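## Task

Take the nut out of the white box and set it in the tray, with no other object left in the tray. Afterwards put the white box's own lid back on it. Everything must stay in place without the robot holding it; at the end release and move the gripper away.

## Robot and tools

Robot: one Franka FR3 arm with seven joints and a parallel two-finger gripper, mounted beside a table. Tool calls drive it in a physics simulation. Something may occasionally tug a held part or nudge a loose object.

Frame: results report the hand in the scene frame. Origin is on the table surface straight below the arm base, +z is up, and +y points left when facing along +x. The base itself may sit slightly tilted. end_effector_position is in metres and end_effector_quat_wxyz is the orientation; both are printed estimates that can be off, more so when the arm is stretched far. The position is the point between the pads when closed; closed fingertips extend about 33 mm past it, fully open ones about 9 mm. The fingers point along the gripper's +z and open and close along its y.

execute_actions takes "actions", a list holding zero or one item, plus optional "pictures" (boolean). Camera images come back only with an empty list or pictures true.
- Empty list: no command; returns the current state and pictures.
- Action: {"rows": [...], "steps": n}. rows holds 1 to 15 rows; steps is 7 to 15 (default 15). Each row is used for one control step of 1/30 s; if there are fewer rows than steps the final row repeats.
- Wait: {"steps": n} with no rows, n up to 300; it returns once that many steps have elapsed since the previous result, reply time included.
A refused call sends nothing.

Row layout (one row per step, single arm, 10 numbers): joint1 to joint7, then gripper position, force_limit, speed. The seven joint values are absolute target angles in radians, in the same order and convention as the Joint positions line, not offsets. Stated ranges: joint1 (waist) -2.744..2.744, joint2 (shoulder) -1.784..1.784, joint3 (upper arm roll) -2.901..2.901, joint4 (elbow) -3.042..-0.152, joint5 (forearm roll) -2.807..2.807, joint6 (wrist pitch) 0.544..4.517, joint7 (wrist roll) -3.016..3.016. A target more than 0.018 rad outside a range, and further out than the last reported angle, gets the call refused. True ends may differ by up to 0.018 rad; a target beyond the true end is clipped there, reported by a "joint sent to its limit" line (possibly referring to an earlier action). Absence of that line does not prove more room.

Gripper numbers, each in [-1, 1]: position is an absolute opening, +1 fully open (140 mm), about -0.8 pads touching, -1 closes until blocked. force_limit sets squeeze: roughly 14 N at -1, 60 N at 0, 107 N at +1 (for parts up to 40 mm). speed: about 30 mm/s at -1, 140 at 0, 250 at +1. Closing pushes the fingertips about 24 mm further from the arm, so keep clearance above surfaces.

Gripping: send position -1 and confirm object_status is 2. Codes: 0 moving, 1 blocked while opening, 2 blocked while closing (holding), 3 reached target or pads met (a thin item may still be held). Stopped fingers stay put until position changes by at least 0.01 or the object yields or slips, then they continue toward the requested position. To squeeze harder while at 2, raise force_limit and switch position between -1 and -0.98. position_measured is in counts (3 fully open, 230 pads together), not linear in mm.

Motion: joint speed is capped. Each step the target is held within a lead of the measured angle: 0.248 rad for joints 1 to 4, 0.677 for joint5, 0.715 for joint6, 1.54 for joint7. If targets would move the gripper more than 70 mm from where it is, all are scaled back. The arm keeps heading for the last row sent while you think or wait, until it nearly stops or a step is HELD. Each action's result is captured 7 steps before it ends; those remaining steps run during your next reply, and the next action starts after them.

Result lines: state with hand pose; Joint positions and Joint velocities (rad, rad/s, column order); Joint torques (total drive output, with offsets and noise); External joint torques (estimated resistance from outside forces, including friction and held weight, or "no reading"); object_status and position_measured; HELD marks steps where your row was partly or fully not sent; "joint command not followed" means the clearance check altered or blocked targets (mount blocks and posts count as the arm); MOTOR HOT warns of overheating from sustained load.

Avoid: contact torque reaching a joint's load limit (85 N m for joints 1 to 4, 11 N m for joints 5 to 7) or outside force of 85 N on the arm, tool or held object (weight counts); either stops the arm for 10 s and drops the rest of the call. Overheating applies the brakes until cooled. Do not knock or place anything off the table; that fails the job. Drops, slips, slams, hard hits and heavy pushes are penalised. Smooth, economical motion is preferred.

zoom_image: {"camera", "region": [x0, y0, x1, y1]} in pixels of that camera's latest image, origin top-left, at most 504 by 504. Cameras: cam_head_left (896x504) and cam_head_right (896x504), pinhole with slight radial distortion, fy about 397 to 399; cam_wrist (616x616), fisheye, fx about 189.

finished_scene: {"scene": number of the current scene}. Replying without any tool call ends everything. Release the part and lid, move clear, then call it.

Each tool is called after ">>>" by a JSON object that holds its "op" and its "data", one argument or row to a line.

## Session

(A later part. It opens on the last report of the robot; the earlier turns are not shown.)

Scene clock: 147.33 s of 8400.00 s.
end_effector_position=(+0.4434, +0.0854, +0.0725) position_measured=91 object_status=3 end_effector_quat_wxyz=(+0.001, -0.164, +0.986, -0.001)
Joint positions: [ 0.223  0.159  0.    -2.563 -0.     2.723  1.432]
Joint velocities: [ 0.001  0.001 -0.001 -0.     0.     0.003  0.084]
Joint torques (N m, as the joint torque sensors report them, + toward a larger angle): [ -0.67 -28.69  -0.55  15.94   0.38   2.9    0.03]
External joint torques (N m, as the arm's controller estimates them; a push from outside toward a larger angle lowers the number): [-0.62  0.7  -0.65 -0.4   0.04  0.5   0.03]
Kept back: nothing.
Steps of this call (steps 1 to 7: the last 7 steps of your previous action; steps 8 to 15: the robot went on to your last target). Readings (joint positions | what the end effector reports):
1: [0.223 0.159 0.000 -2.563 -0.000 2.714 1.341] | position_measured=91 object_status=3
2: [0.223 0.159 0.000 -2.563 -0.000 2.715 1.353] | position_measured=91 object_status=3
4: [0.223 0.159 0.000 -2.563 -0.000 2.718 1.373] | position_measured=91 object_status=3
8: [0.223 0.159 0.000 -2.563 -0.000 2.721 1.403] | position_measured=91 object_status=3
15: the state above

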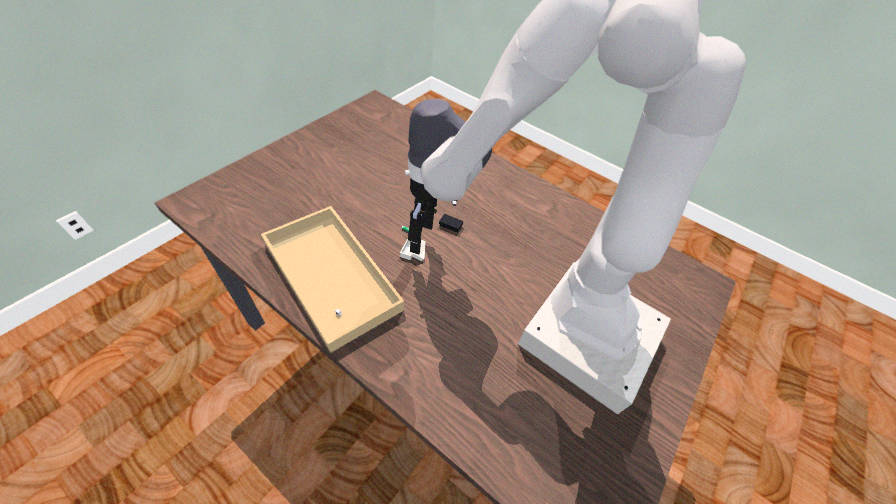

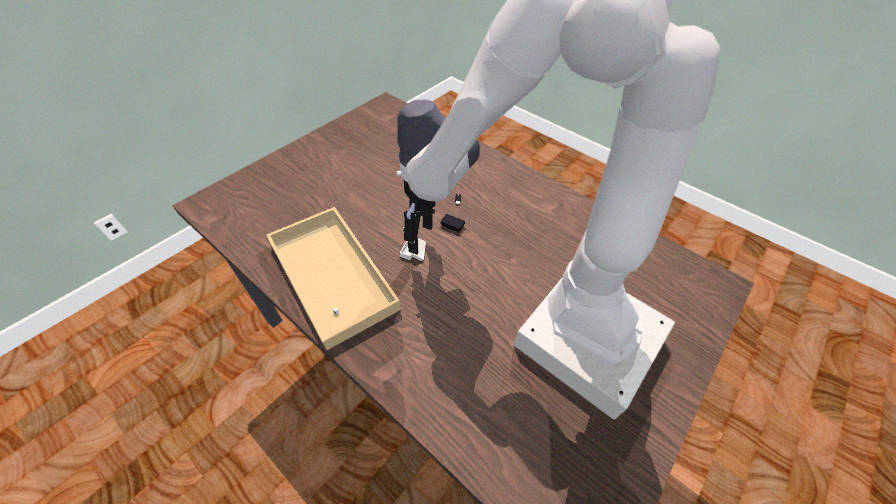

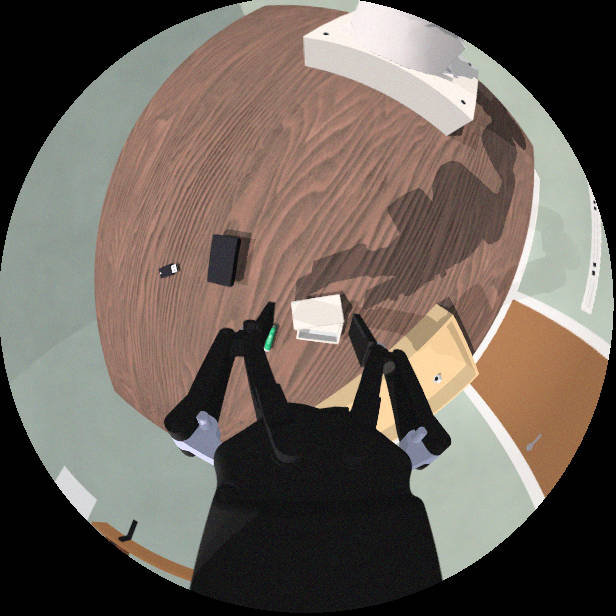

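>>> {"op": "execute_actions", "data": {
  "actions": [
    {"rows":[[0.231,0.2,0,-2.563,0,2.764,1.30,0.12,-0.3,0]],"steps":15}
  ]
}}

>>> {"op": "execute_actions", "data": {
  "actions": [
    {"rows":[[0.231,0.235,0,-2.562,0,2.8,1.30,0.12,-0.3,0]],"steps":15}
  ]
}}

>>> {"op": "execute_actions", "data": {
  "actions": [
    {"steps":15}
  ],
  "pictures": true
}}

>>> {"op": "zoom_image", "data": {
  "camera": "cam_wrist",
  "region": [240,240,390,390]
}}

Scene clock: 148.23 s of 8400.00 s.
end_effector_position=(+0.4391, +0.0869, +0.0573) position_measured=114 object_status=0 end_effector_quat_wxyz=(-0.004, -0.198, +0.980, -0.001)
Joint positions: [ 0.228  0.199  0.    -2.563 -0.     2.753  1.367]
Joint velocities: [ 0.002  0.006 -0.     0.002  0.002  0.051 -0.211]
Joint torques (N m, as the joint torque sensors report them, + toward a larger angle): [  1.36 -29.91  -0.08  14.71   0.43   2.85  -0.31]
External joint torques (N m, as the arm's controller estimates them; a push from outside toward a larger angle lowers the number): [ 1.46  0.81 -0.16 -1.45  0.12  0.39 -0.31]
Steps of this call (steps 1 to 19: the robot went on to your last target; steps 20 to 27: the first 8 steps of this action). Readings (joint positions | what the end effector reports):
20: [0.223 0.164 0.000 -2.562 -0.000 2.730 1.441] | position_measured=91 object_status=0
21: [0.225 0.174 0.000 -2.561 -0.000 2.736 1.427] | position_measured=96 object_status=0
23: [0.227 0.190 0.000 -2.562 -0.000 2.744 1.403] | position_measured=112 object_status=0
27: the state above

Scene clock: 148.73 s of 8400.00 s.
end_effector_position=(+0.4389, +0.0869, +0.0451) position_measured=114 object_status=3 end_effector_quat_wxyz=(-0.003, -0.223, +0.975, -0.001)
Joint positions: [ 0.228  0.234  0.    -2.562 -0.     2.789  1.316]
Joint velocities: [-0.     0.006  0.     0.    -0.     0.05  -0.041]
Joint torques (N m, as the joint torque sensors report them, + toward a larger angle): [  2.18 -29.5   -0.94  14.21   0.39   2.94  -0.36]
External joint torques (N m, as the arm's controller estimates them; a push from outside toward a larger angle lowers the number): [ 2.32  1.67 -1.03 -1.28  0.1   0.49 -0.36]
Steps of this call (steps 1 to 7: the last 7 steps of your previous action; steps 8 to 15: the first 8 steps of this action). Readings (joint positions | what the end effector reports):
8: [0.228 0.203 0.000 -2.562 -0.000 2.766 1.330] | position_measured=114 object_status=3
9: [0.228 0.212 0.000 -2.561 -0.000 2.772 1.327] | position_measured=114 object_status=3
11: [0.228 0.226 0.000 -2.561 -0.000 2.780 1.322] | position_measured=114 object_status=3
15: the state above

Scene clock: 149.23 s of 8400.00 s.
end_effector_position=(+0.4414, +0.0874, +0.0458) position_measured=114 object_status=3 end_effector_quat_wxyz=(+0.001, -0.228, +0.974, -0.002)
Joint positions: [ 0.228  0.234  0.    -2.562 -0.     2.797  1.306]
Joint velocities: [-0.    -0.001  0.     0.    -0.002  0.003 -0.008]
Joint torques (N m, as the joint torque sensors report them, + toward a larger angle): [  1.86 -30.12   0.05  14.09   0.39   2.97  -0.31]
External joint torques (N m, as the arm's controller estimates them; a push from outside toward a larger angle lowers the number): [ 2.04  0.57  0.   -1.11  0.1   0.53 -0.31]
Kept back: nothing.
Steps of this call (steps 1 to 7: the last 7 steps of your previous action; steps 8 to 15: the robot went on to your last target). Readings (joint positions | what the end effector reports):
1: [0.228 0.234 0.000 -2.562 -0.000 2.790 1.314] | position_measured=114 object_status=3
2: [0.228 0.234 0.000 -2.562 -0.000 2.792 1.313] | position_measured=114 object_status=3
4: [0.228 0.234 0.000 -2.562 -0.000 2.794 1.311] | position_measured=114 object_status=3
8: [0.228 0.234 0.000 -2.562 -0.000 2.796 1.308] | position_measured=114 object_status=3
15: the state above
The arm was judged still, so your last target was given up. Only a new action makes it travel on or press farther. Fingers that are still opening or closing keep moving.

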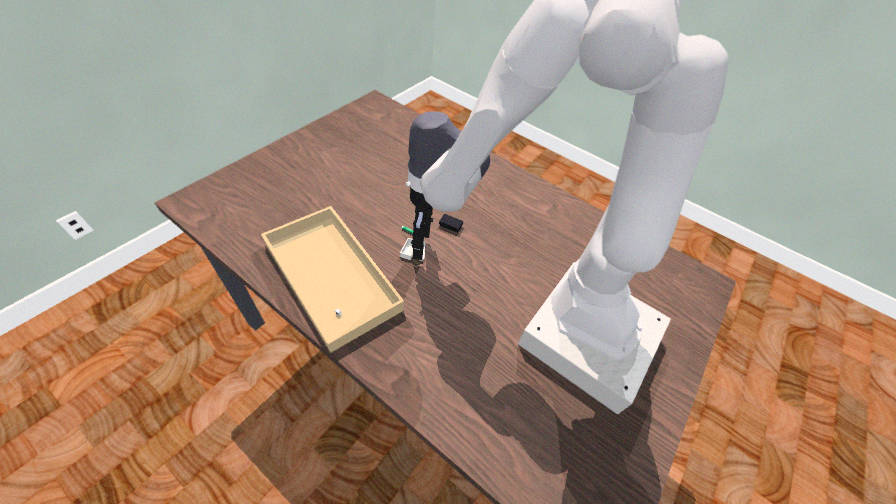

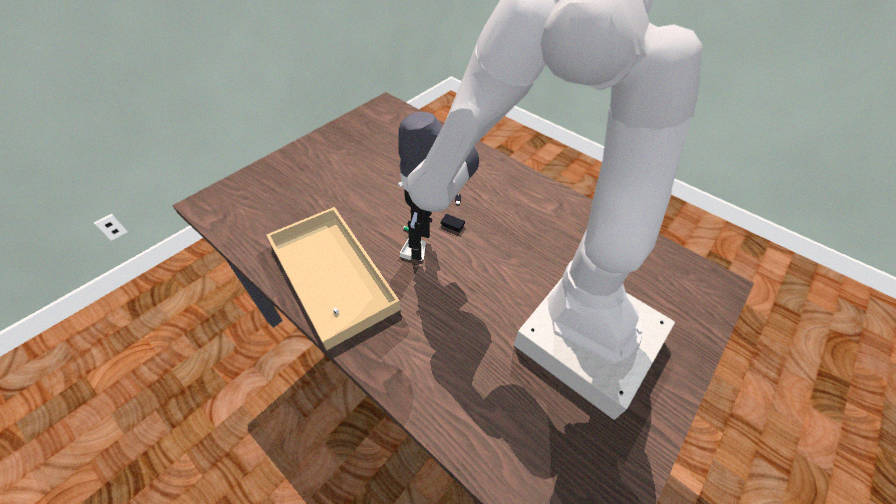

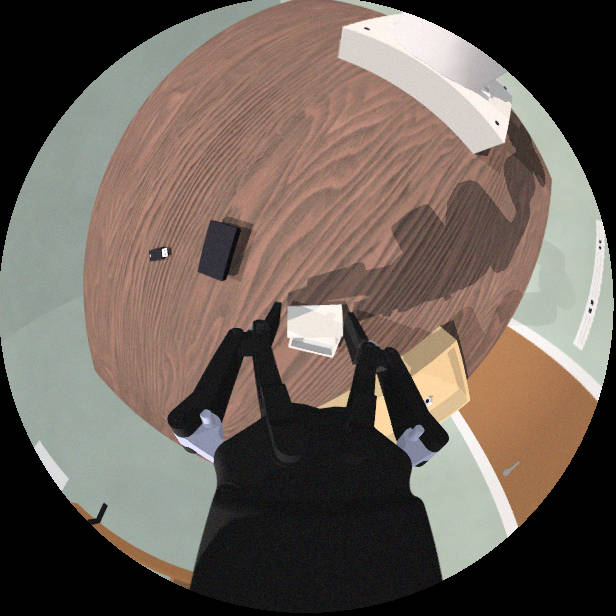

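Region (240, 240, 390, 390) of cam_wrist's 616x616 image, scaled by 3.360, with more detail than that image has.

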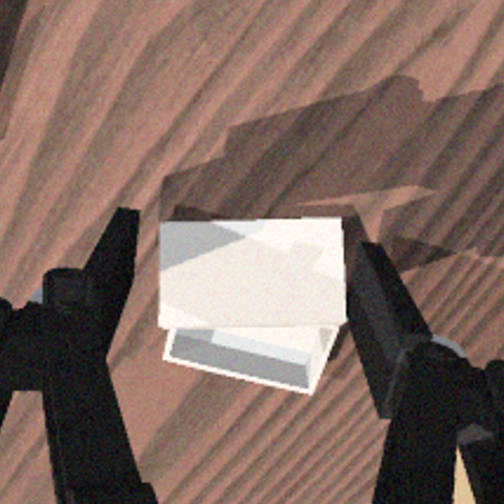

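>>> {"op": "execute_actions", "data": {
  "actions": [
    {"rows":[[0.226,0.25,0,-2.56,0,2.812,1.30,0.12,-0.3,0]],"steps":15}
  ]
}}

>>> {"op": "execute_actions", "data": {
  "actions": [
    {"rows":[[0.226,0.25,0,-2.56,0,2.812,1.30,-1,-0.3,-0.5]],"steps":15}
  ]
}}

>>> {"op": "execute_actions", "data": {
  "actions": [
    {"rows":[[0.226,0.21,0,-2.562,0,2.775,1.30,-1,-0.3,-0.5],[0.226,0.17,0,-2.563,0,2.735,1.30,-1,-0.3,-0.5]],"steps":15}
  ]
}}

>>> {"op": "execute_actions", "data": {
  "actions": [
    {"steps":12}
  ],
  "pictures": true
}}

>>> {"op": "zoom_image", "data": {
  "camera": "cam_head_left",
  "region": [370,200,460,280]
}}

>>> {"op": "zoom_image", "data": {
  "camera": "cam_wrist",
  "region": [240,240,390,390]
}}

Scene clock: 149.97 s of 8400.00 s.
end_effector_position=(+0.4397, +0.0870, +0.0402) position_measured=114 object_status=3 end_effector_quat_wxyz=(-0.001, -0.229, +0.973, -0.001)
Joint positions: [ 0.228  0.248  0.    -2.561 -0.     2.807  1.304]
Joint velocities: [ 0.001  0.003 -0.001  0.001 -0.     0.016 -0.001]
Joint torques (N m, as the joint torque sensors report them, + toward a larger angle): [ -0.55 -30.48  -0.05  13.83   0.32   3.01  -0.23]
External joint torques (N m, as the arm's controller estimates them; a push from outside toward a larger angle lowers the number): [-0.41  0.63 -0.16 -1.28  0.05  0.56 -0.23]
Steps of this call (steps 1 to 14: nothing new was sent; steps 15 to 22: the first 8 steps of this action). Readings (joint positions | what the end effector reports):
15: [0.228 0.235 0.000 -2.561 -0.000 2.800 1.304] | position_measured=114 object_status=3
16: [0.228 0.239 0.000 -2.561 -0.000 2.802 1.304] | position_measured=114 object_status=3
18: [0.228 0.245 0.000 -2.561 -0.000 2.804 1.304] | position_measured=114 object_status=3
22: the state above

Scene clock: 150.47 s of 8400.00 s.
end_effector_position=(+0.4411, +0.0874, +0.0410) position_measured=135 object_status=0 end_effector_quat_wxyz=(+0.001, -0.230, +0.973, -0.002)
Joint positions: [ 0.228  0.248  0.    -2.56  -0.     2.81   1.303]
Joint velocities: [-0.001 -0.002  0.001 -0.001  0.     0.001  0.   ]
Joint torques (N m, as the joint torque sensors report them, + toward a larger angle): [ -0.63 -28.4   -0.87  14.59   0.31   2.76  -0.28]
External joint torques (N m, as the arm's controller estimates them; a push from outside toward a larger angle lowers the number): [-0.53  2.54 -1.01 -0.33  0.04  0.32 -0.28]
Steps of this call (steps 1 to 7: the last 7 steps of your previous action; steps 8 to 15: the first 8 steps of this action). Readings (joint positions | what the end effector reports):
8: [0.228 0.248 0.000 -2.561 -0.000 2.809 1.303] | position_measured=114 object_status=0
9: [0.228 0.249 0.000 -2.561 -0.000 2.809 1.303] | position_measured=117 object_status=0
11: [0.228 0.248 0.000 -2.561 -0.000 2.809 1.303] | position_measured=126 object_status=0
15: the state above

Scene clock: 150.97 s of 8400.00 s.
end_effector_position=(+0.4498, +0.0892, +0.0702) position_measured=135 object_status=2 end_effector_quat_wxyz=(+0.012, -0.230, +0.973, -0.002)
Joint positions: [ 0.228  0.172  0.    -2.562 -0.     2.756  1.303]
Joint velocities: [ 0.001 -0.03   0.     0.     0.001 -0.105 -0.001]
Joint torques (N m, as the joint torque sensors report them, + toward a larger angle): [ -0.43 -29.26  -0.3   14.58   0.47   2.19  -0.32]
External joint torques (N m, as the arm's controller estimates them; a push from outside toward a larger angle lowers the number): [-0.4  -1.2  -0.44 -0.57  0.15 -0.14 -0.32]
Steps of this call (steps 1 to 7: the last 7 steps of your previous action; steps 8 to 15: the first 8 steps of this action). Readings (joint positions | what the end effector reports):
8: [0.228 0.243 0.000 -2.562 -0.000 2.805 1.303] | position_measured=135 object_status=2
9: [0.228 0.229 0.000 -2.564 -0.000 2.792 1.303] | position_measured=135 object_status=2
11: [0.228 0.195 0.000 -2.564 -0.000 2.774 1.303] | position_measured=135 object_status=2
15: the state above

Scene clock: 151.37 s of 8400.00 s.
end_effector_position=(+0.4448, +0.0882, +0.0688) position_measured=135 object_status=2 end_effector_quat_wxyz=(+0.004, -0.230, +0.973, -0.002)
Joint positions: [ 0.228  0.171  0.    -2.562 -0.     2.739  1.303]
Joint velocities: [-0.     0.    -0.001 -0.     0.001 -0.011 -0.002]
Joint torques (N m, as the joint torque sensors report them, + toward a larger angle): [ -0.8  -30.32   0.03  14.7    0.39   2.14  -0.19]
External joint torques (N m, as the arm's controller estimates them; a push from outside toward a larger angle lowers the number): [-0.72 -0.51 -0.04 -1.63  0.06 -0.32 -0.19]
Kept back: nothing.
Steps of this call (steps 1 to 7: the last 7 steps of your previous action; steps 8 to 12: the robot went on to your last target). Readings (joint positions | what the end effector reports):
1: [0.228 0.171 0.000 -2.562 -0.000 2.753 1.303] | position_measured=135 object_status=2
2: [0.228 0.171 0.000 -2.562 -0.000 2.750 1.303] | position_measured=135 object_status=2
4: [0.228 0.171 0.000 -2.562 -0.000 2.746 1.303] | position_measured=135 object_status=2
8: [0.228 0.171 0.000 -2.562 -0.000 2.741 1.303] | position_measured=135 object_status=2
12: the state above

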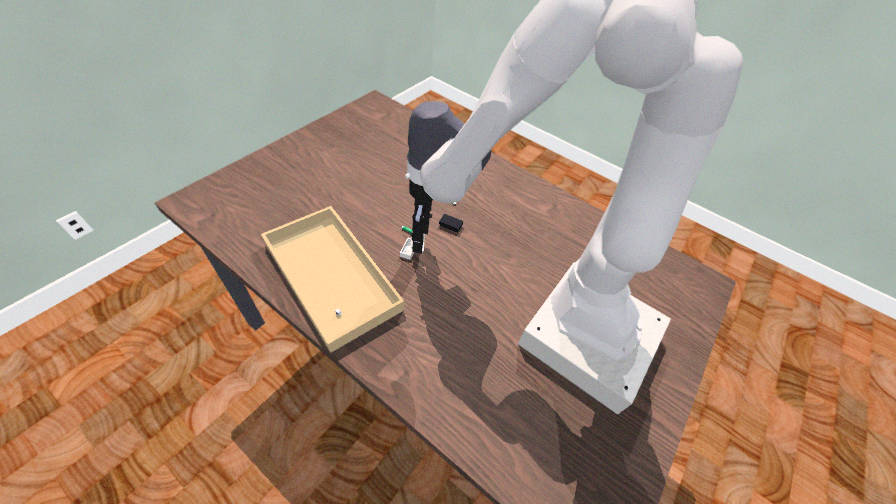

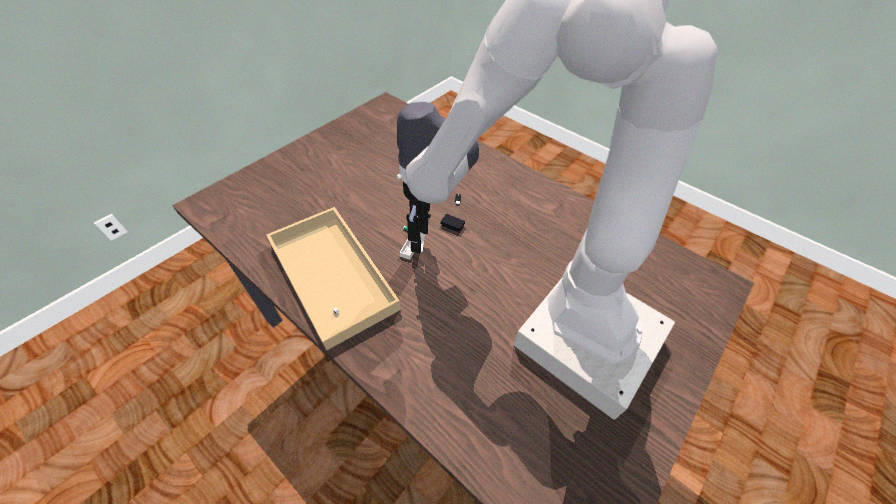

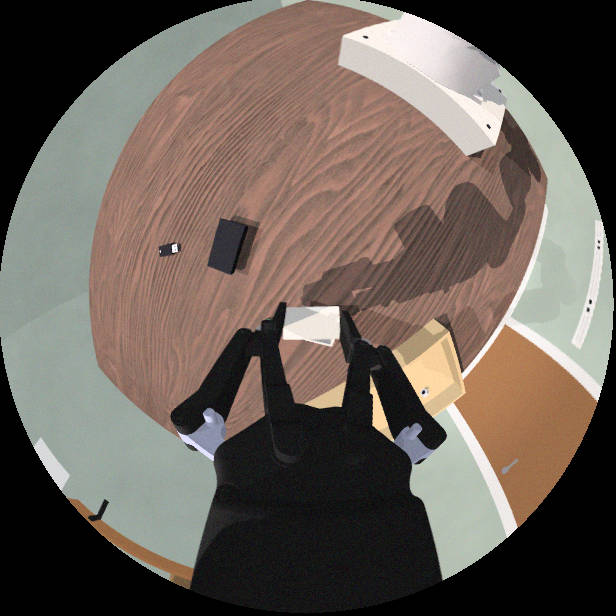

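Region (370, 200, 460, 280) of cam_head_left's 896x504 image, scaled by 5.600, with more detail than that image has.

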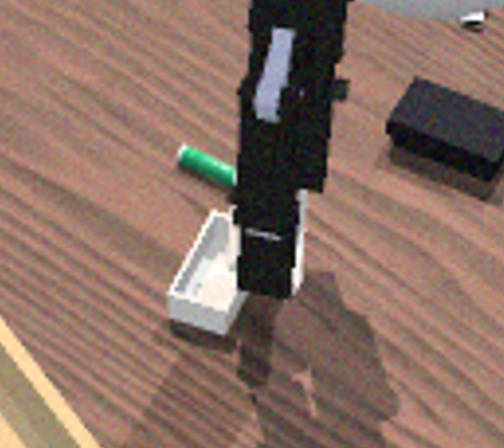

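Region (240, 240, 390, 390) of cam_wrist's 616x616 image, scaled by 3.360, with more detail than that image has.

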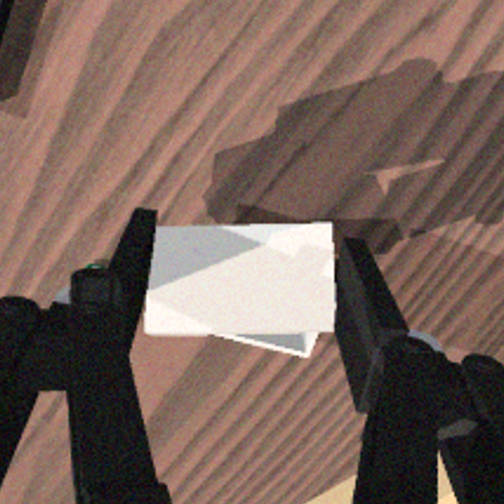

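>>> {"op": "execute_actions", "data": {
  "actions": [
    {"rows":[[0.225,0.16,0,-2.54,0,2.703,1.42,-1,-0.3,-0.5],[0.225,0.16,0,-2.54,0,2.703,1.42,-1,-0.3,-0.5],[0.225,0.16,0,-2.54,0,2.703,1.42,-1,-0.3,-0.5],[0.225,0.17,0,-2.518,0,2.691,1.53,-1,-0.3,-0.5]],"steps":15}
  ]
}}

>>> {"op": "execute_actions", "data": {
  "actions": [
    {"steps":25}
  ],
  "pictures": true
}}

>>> {"op": "zoom_image", "data": {
  "camera": "cam_head_left",
  "region": [370,200,460,280]
}}

>>> {"op": "zoom_image", "data": {
  "camera": "cam_wrist",
  "region": [240,240,390,390]
}}

Scene clock: 152.77 s of 8400.00 s.
end_effector_position=(+0.4599, +0.0909, +0.0805) position_measured=135 object_status=2 end_effector_quat_wxyz=(+0.009, -0.175, +0.984, -0.001)
Joint positions: [ 0.228  0.167  0.    -2.523 -0.     2.705  1.413]
Joint velocities: [ 0.     0.002  0.     0.052 -0.001 -0.064  0.376]
Joint torques (N m, as the joint torque sensors report them, + toward a larger angle): [ -0.42 -28.13  -0.6   15.94   0.39   1.93   0.12]
External joint torques (N m, as the arm's controller estimates them; a push from outside toward a larger angle lowers the number): [-0.39  1.33 -0.74  0.02  0.05 -0.35  0.13]
Steps of this call (steps 1 to 30: the robot went on to your last target; steps 31 to 34: nothing new was sent; steps 35 to 42: the first 8 steps of this action). Readings (joint positions | what the end effector reports):
35: [0.228 0.171 0.000 -2.559 -0.000 2.732 1.313] | position_measured=135 object_status=2
36: [0.228 0.169 0.000 -2.554 -0.000 2.727 1.323] | position_measured=135 object_status=2
38: [0.228 0.166 0.000 -2.543 -0.000 2.718 1.351] | position_measured=135 object_status=2
42: the state above

Scene clock: 153.60 s of 8400.00 s.
end_effector_position=(+0.4573, +0.0903, +0.0795) position_measured=135 object_status=2 end_effector_quat_wxyz=(+0.003, -0.123, +0.992, -0.001)
Joint positions: [ 0.228  0.168  0.    -2.52  -0.     2.694  1.519]
Joint velocities: [-0.001  0.002  0.     0.     0.    -0.001  0.025]
Joint torques (N m, as the joint torque sensors report them, + toward a larger angle): [ -1.39 -28.83  -0.26  17.78   0.5    2.16   0.12]
External joint torques (N m, as the arm's controller estimates them; a push from outside toward a larger angle lowers the number): [-1.34  1.5  -0.36  0.83  0.14 -0.26  0.12]
Kept back: nothing.
Steps of this call (steps 1 to 7: the last 7 steps of your previous action; steps 8 to 25: the robot went on to your last target). Readings (joint positions | what the end effector reports):
1: [0.228 0.167 0.000 -2.521 -0.000 2.703 1.425] | position_measured=135 object_status=2
2: [0.228 0.167 0.000 -2.521 -0.000 2.702 1.436] | position_measured=135 object_status=2
4: [0.228 0.168 0.000 -2.520 -0.000 2.699 1.454] | position_measured=135 object_status=2
8: [0.228 0.168 0.000 -2.520 -0.000 2.696 1.479] | position_measured=135 object_status=2
25: the state above

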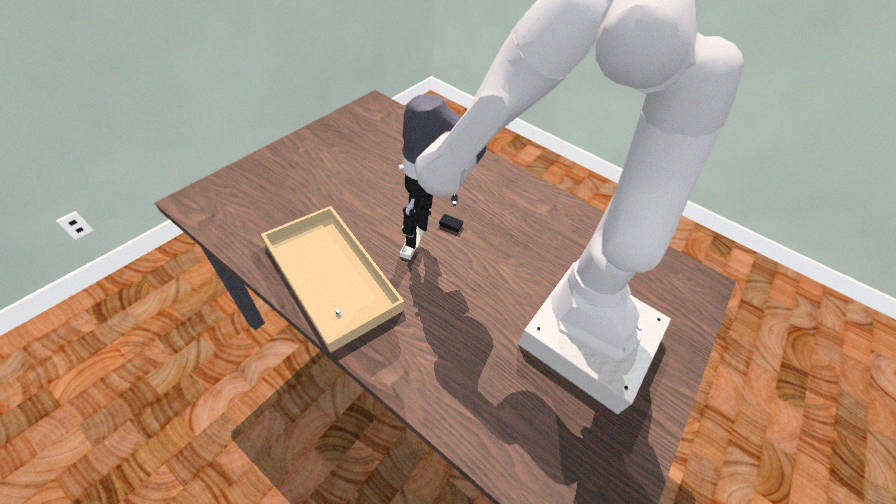

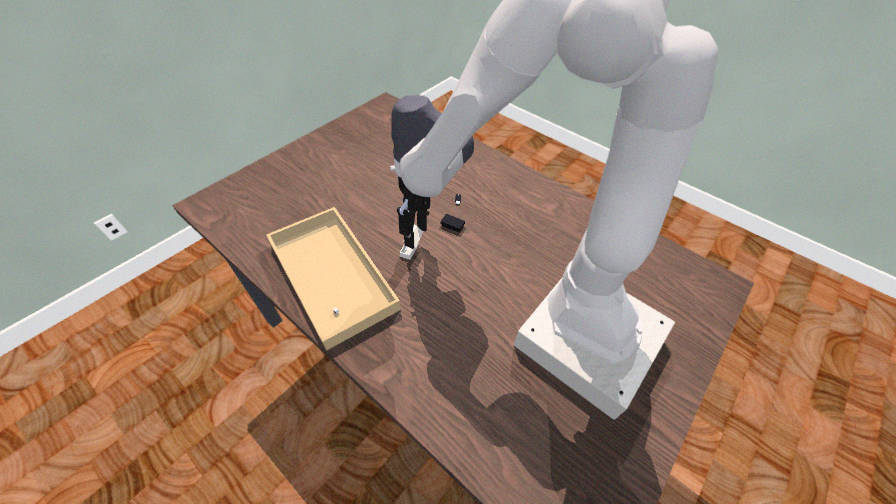

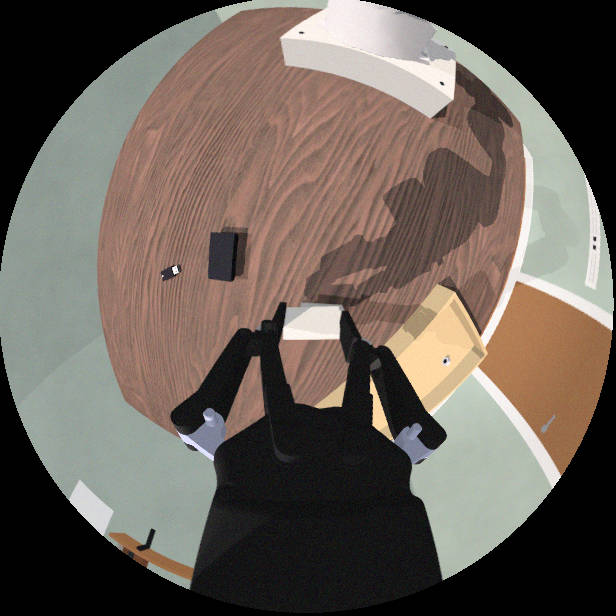

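Region (370, 200, 460, 280) of cam_head_left's 896x504 image, scaled by 5.600, with more detail than that image has.

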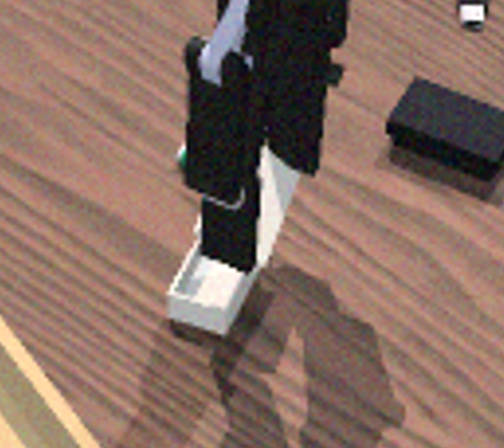

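Region (240, 240, 390, 390) of cam_wrist's 616x616 image, scaled by 3.360, with more detail than that image has.

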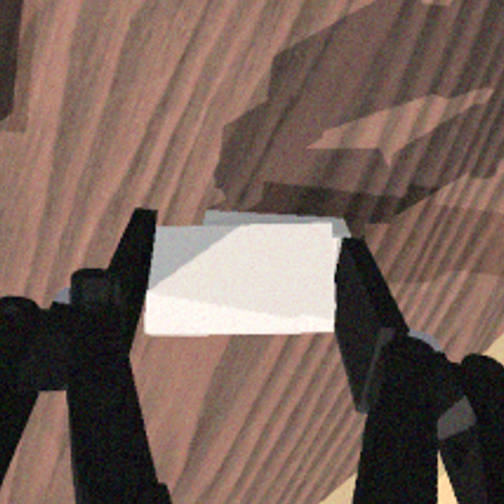

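>>> {"op": "execute_actions", "data": {
  "actions": [
    {"rows":[[0.225,0.11,0,-2.62,0,2.733,1.53,-1,-0.3,-0.5],[0.225,0.11,0,-2.62,0,2.733,1.53,-1,-0.3,-0.5],[0.225,0.11,0,-2.62,0,2.733,1.53,-1,-0.3,-0.5],[0.225,0.045,0,-2.728,0,2.776,1.53,-1,-0.3,-0.5]],"steps":15}
  ]
}}

>>> {"op": "execute_actions", "data": {
  "actions": [
    {"rows":[[0.225,0.11,0,-2.722,0,2.835,1.53,-1,-0.3,-0.5]],"steps":15}
  ]
}}

>>> {"op": "execute_actions", "data": {
  "actions": [
    {"rows":[[0.225,0.145,0,-2.718,0,2.866,1.53,-1,-0.3,-0.5]],"steps":15}
  ]
}}

>>> {"op": "execute_actions", "data": {
  "actions": [
    {"rows":[[0.225,0.165,0,-2.716,0,2.884,1.53,-1,-0.3,-0.5]],"steps":15}
  ]
}}

>>> {"op": "execute_actions", "data": {
  "actions": [
    {"rows":[[0.225,0.177,0,-2.714,0,2.894,1.53,-1,-0.3,-0.5]],"steps":15}
  ]
}}

>>> {"op": "execute_actions", "data": {
  "actions": [
    {"steps":15}
  ],
  "pictures": true
}}

>>> {"op": "zoom_image", "data": {
  "camera": "cam_head_left",
  "region": [380,210,470,290]
}}

>>> {"op": "zoom_image", "data": {
  "camera": "cam_wrist",
  "region": [240,240,390,390]
}}

Scene clock: 155.13 s of 8400.00 s.
end_effector_position=(+0.3918, +0.0771, +0.0721) position_measured=135 object_status=2 end_effector_quat_wxyz=(-0.009, -0.119, +0.993, -0.002)
Joint positions: [ 0.227  0.058  0.    -2.71   0.     2.748  1.527]
Joint velocities: [-0.    -0.135 -0.001 -0.259  0.001  0.134  0.   ]
Joint torques (N m, as the joint torque sensors report them, + toward a larger angle): [ -0.54 -26.22  -0.01  16.     0.33   3.37   0.1 ]
External joint torques (N m, as the arm's controller estimates them; a push from outside toward a larger angle lowers the number): [-0.34 -0.68  0.13 -2.73 -0.06  0.52  0.1 ]
Steps of this call (steps 1 to 30: the robot went on to your last target; steps 31 to 38: nothing new was sent; steps 39 to 46: the first 8 steps of this action). Readings (joint positions | what the end effector reports):
39: [0.227 0.157 0.000 -2.538 0.000 2.702 1.527] | position_measured=135 object_status=2
40: [0.227 0.140 0.000 -2.566 0.000 2.706 1.527] | position_measured=135 object_status=2
42: [0.227 0.110 0.000 -2.618 0.000 2.722 1.527] | position_measured=135 object_status=2
46: the state above

Scene clock: 155.63 s of 8400.00 s.
end_effector_position=(+0.3887, +0.0765, +0.0543) position_measured=135 object_status=2 end_effector_quat_wxyz=(-0.006, -0.119, +0.993, -0.002)
Joint positions: [ 0.227  0.108  0.    -2.722  0.     2.818  1.527]
Joint velocities: [-0.001  0.016  0.002 -0.001  0.001  0.086 -0.001]
Joint torques (N m, as the joint torque sensors report them, + toward a larger angle): [ -0.61 -24.51  -0.86  13.44   0.31   2.94  -0.02]
External joint torques (N m, as the arm's controller estimates them; a push from outside toward a larger angle lowers the number): [-0.56  1.79 -0.92 -1.27  0.06  0.54 -0.02]
Steps of this call (steps 1 to 7: the last 7 steps of your previous action; steps 8 to 15: the first 8 steps of this action). Readings (joint positions | what the end effector reports):
8: [0.227 0.055 0.000 -2.723 0.000 2.777 1.527] | position_measured=135 object_status=2
9: [0.227 0.072 0.000 -2.721 0.000 2.789 1.527] | position_measured=135 object_status=2
11: [0.227 0.096 0.000 -2.722 0.000 2.802 1.527] | position_measured=135 object_status=2
15: the state above

Scene clock: 156.13 s of 8400.00 s.
end_effector_position=(+0.3903, +0.0767, +0.0445) position_measured=135 object_status=2 end_effector_quat_wxyz=(-0.003, -0.119, +0.993, -0.002)
Joint positions: [ 0.227  0.143  0.    -2.719  0.     2.856  1.527]
Joint velocities: [ 0.002  0.01   0.    -0.    -0.001  0.045 -0.   ]
Joint torques (N m, as the joint torque sensors report them, + toward a larger angle): [ -0.15 -26.25  -0.32  14.12   0.2    3.04   0.03]
External joint torques (N m, as the arm's controller estimates them; a push from outside toward a larger angle lowers the number): [-0.14  0.47 -0.44  0.05 -0.02  0.63  0.03]
Steps of this call (steps 1 to 7: the last 7 steps of your previous action; steps 8 to 15: the first 8 steps of this action). Readings (joint positions | what the end effector reports):
8: [0.227 0.113 0.000 -2.721 0.000 2.835 1.527] | position_measured=135 object_status=2
9: [0.227 0.123 0.000 -2.719 0.000 2.840 1.527] | position_measured=135 object_status=2
11: [0.227 0.136 0.000 -2.719 0.000 2.847 1.527] | position_measured=135 object_status=2
15: the state above

Scene clock: 156.63 s of 8400.00 s.
end_effector_position=(+0.3932, +0.0773, +0.0407) position_measured=135 object_status=2 end_effector_quat_wxyz=(+0.002, -0.119, +0.993, -0.001)
Joint positions: [ 0.227  0.159  0.    -2.717  0.     2.878  1.527]
Joint velocities: [-0.     0.005 -0.001  0.001  0.001  0.022  0.003]
Joint torques (N m, as the joint torque sensors report them, + toward a larger angle): [ -0.02 -23.55  -0.01  12.36   0.28   2.82  -0.07]
External joint torques (N m, as the arm's controller estimates them; a push from outside toward a larger angle lowers the number): [ 0.05  3.33 -0.1  -1.39  0.06  0.39 -0.07]
Steps of this call (steps 1 to 7: the last 7 steps of your previous action; steps 8 to 15: the first 8 steps of this action). Readings (joint positions | what the end effector reports):
8: [0.227 0.146 0.000 -2.718 0.000 2.865 1.527] | position_measured=135 object_status=2
9: [0.227 0.152 0.000 -2.718 0.000 2.868 1.527] | position_measured=135 object_status=2
11: [0.227 0.158 0.000 -2.717 0.000 2.873 1.527] | position_measured=135 object_status=2
15: the state above

Scene clock: 157.13 s of 8400.00 s.
end_effector_position=(+0.3968, +0.0780, +0.0399) position_measured=135 object_status=2 end_effector_quat_wxyz=(+0.006, -0.118, +0.993, -0.001)
Joint positions: [ 0.227  0.166  0.    -2.713  0.     2.89   1.528]
Joint velocities: [-0.001  0.005  0.     0.001  0.001  0.015  0.003]
Joint torques (N m, as the joint torque sensors report them, + toward a larger angle): [  0.08 -20.77  -0.08  12.16   0.24   2.58  -0.07]
External joint torques (N m, as the arm's controller estimates them; a push from outside toward a larger angle lowers the number): [ 0.19  6.12 -0.14 -1.37  0.02  0.16 -0.07]
Steps of this call (steps 1 to 7: the last 7 steps of your previous action; steps 8 to 15: the first 8 steps of this action). Readings (joint positions | what the end effector reports):
8: [0.227 0.161 0.000 -2.716 0.000 2.883 1.527] | position_measured=135 object_status=2
9: [0.227 0.164 0.000 -2.715 0.000 2.885 1.528] | position_measured=135 object_status=2
11: [0.227 0.165 0.000 -2.714 0.000 2.887 1.528] | position_measured=135 object_status=2
15: the state above

Scene clock: 157.63 s of 8400.00 s.
end_effector_position=(+0.3974, +0.0781, +0.0399) position_measured=135 object_status=2 end_effector_quat_wxyz=(+0.007, -0.118, +0.993, -0.001)
Joint positions: [ 0.227  0.167  0.    -2.713  0.     2.893  1.529]
Joint velocities: [ 0.001  0.001  0.001 -0.    -0.     0.001  0.   ]
Joint torques (N m, as the joint torque sensors report them, + toward a larger angle): [ -0.32 -20.43  -0.21  12.31   0.27   2.61   0.03]
External joint torques (N m, as the arm's controller estimates them; a push from outside toward a larger angle lowers the number): [-0.26  6.5  -0.32 -1.26  0.05  0.17  0.03]
Kept back: nothing.
Steps of this call (steps 1 to 7: the last 7 steps of your previous action; steps 8 to 15: the robot went on to your last target). Readings (joint positions | what the end effector reports):
1: [0.227 0.166 0.000 -2.713 0.000 2.891 1.528] | position_measured=135 object_status=2
2: [0.227 0.167 0.000 -2.713 0.000 2.891 1.528] | position_measured=135 object_status=2
4: [0.227 0.167 0.000 -2.713 0.000 2.892 1.529] | position_measured=135 object_status=2
8: [0.227 0.167 0.000 -2.713 0.000 2.892 1.529] | position_measured=135 object_status=2
15: the state above
The arm was judged still, so your last target was given up. Only a new action makes it travel on or press farther. Fingers that are still opening or closing keep moving.

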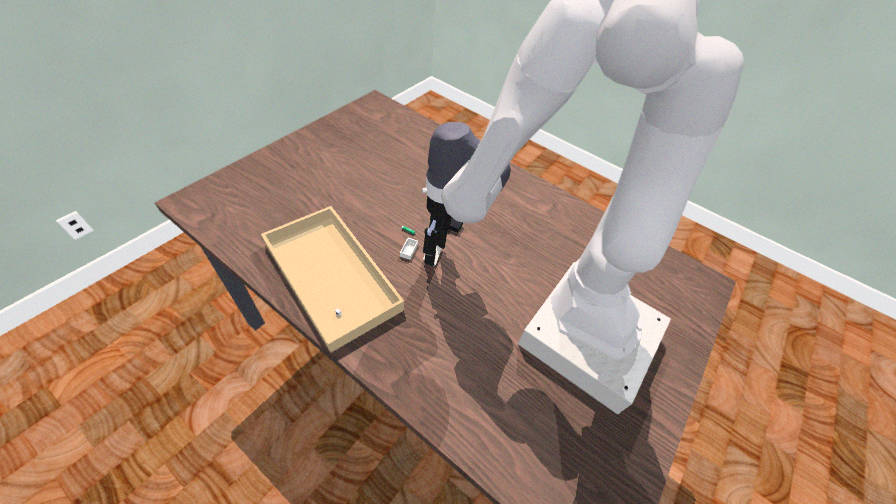

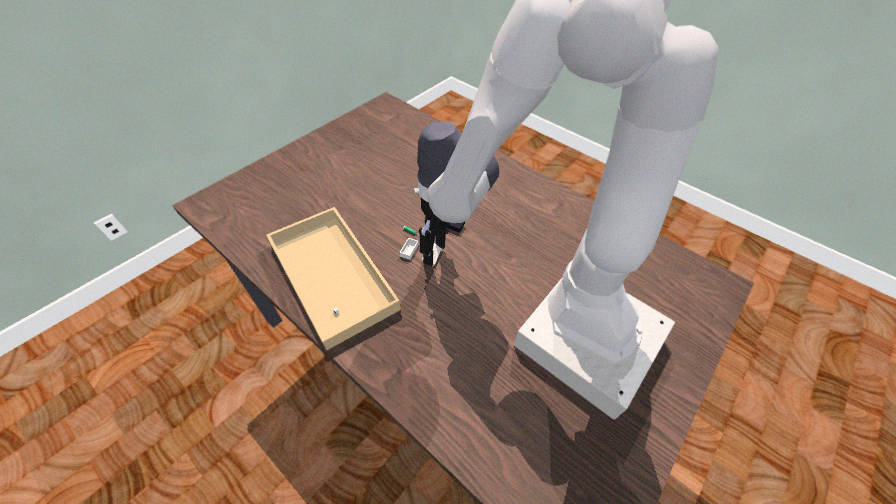

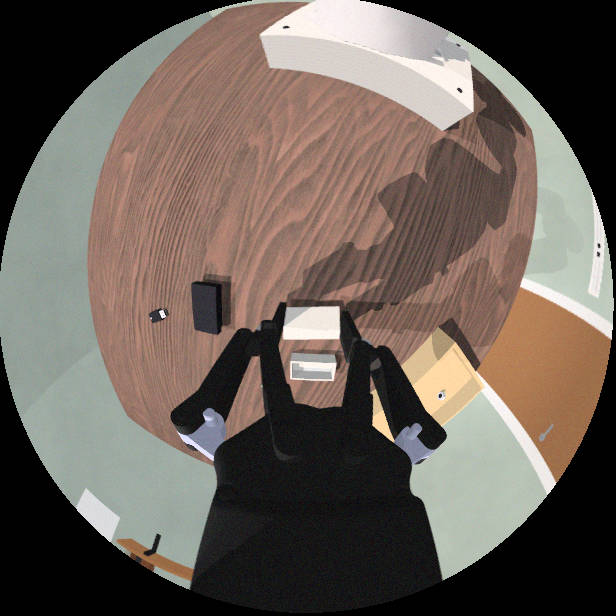

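Region (380, 210, 470, 290) of cam_head_left's 896x504 image, scaled by 5.600, with more detail than that image has.

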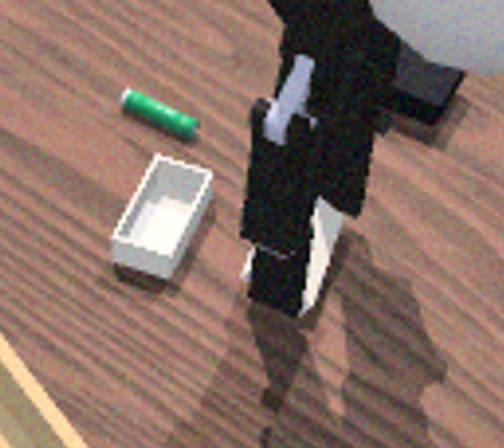

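Region (240, 240, 390, 390) of cam_wrist's 616x616 image, scaled by 3.360, with more detail than that image has.

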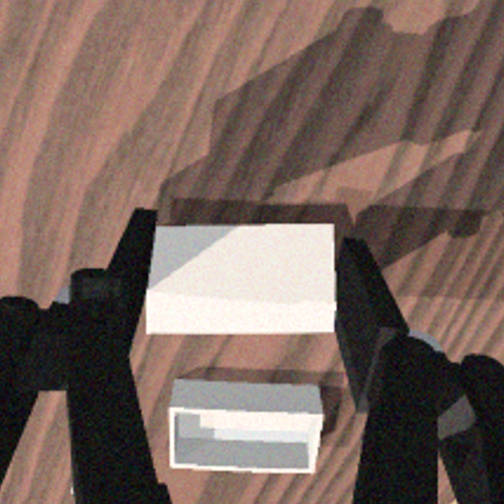

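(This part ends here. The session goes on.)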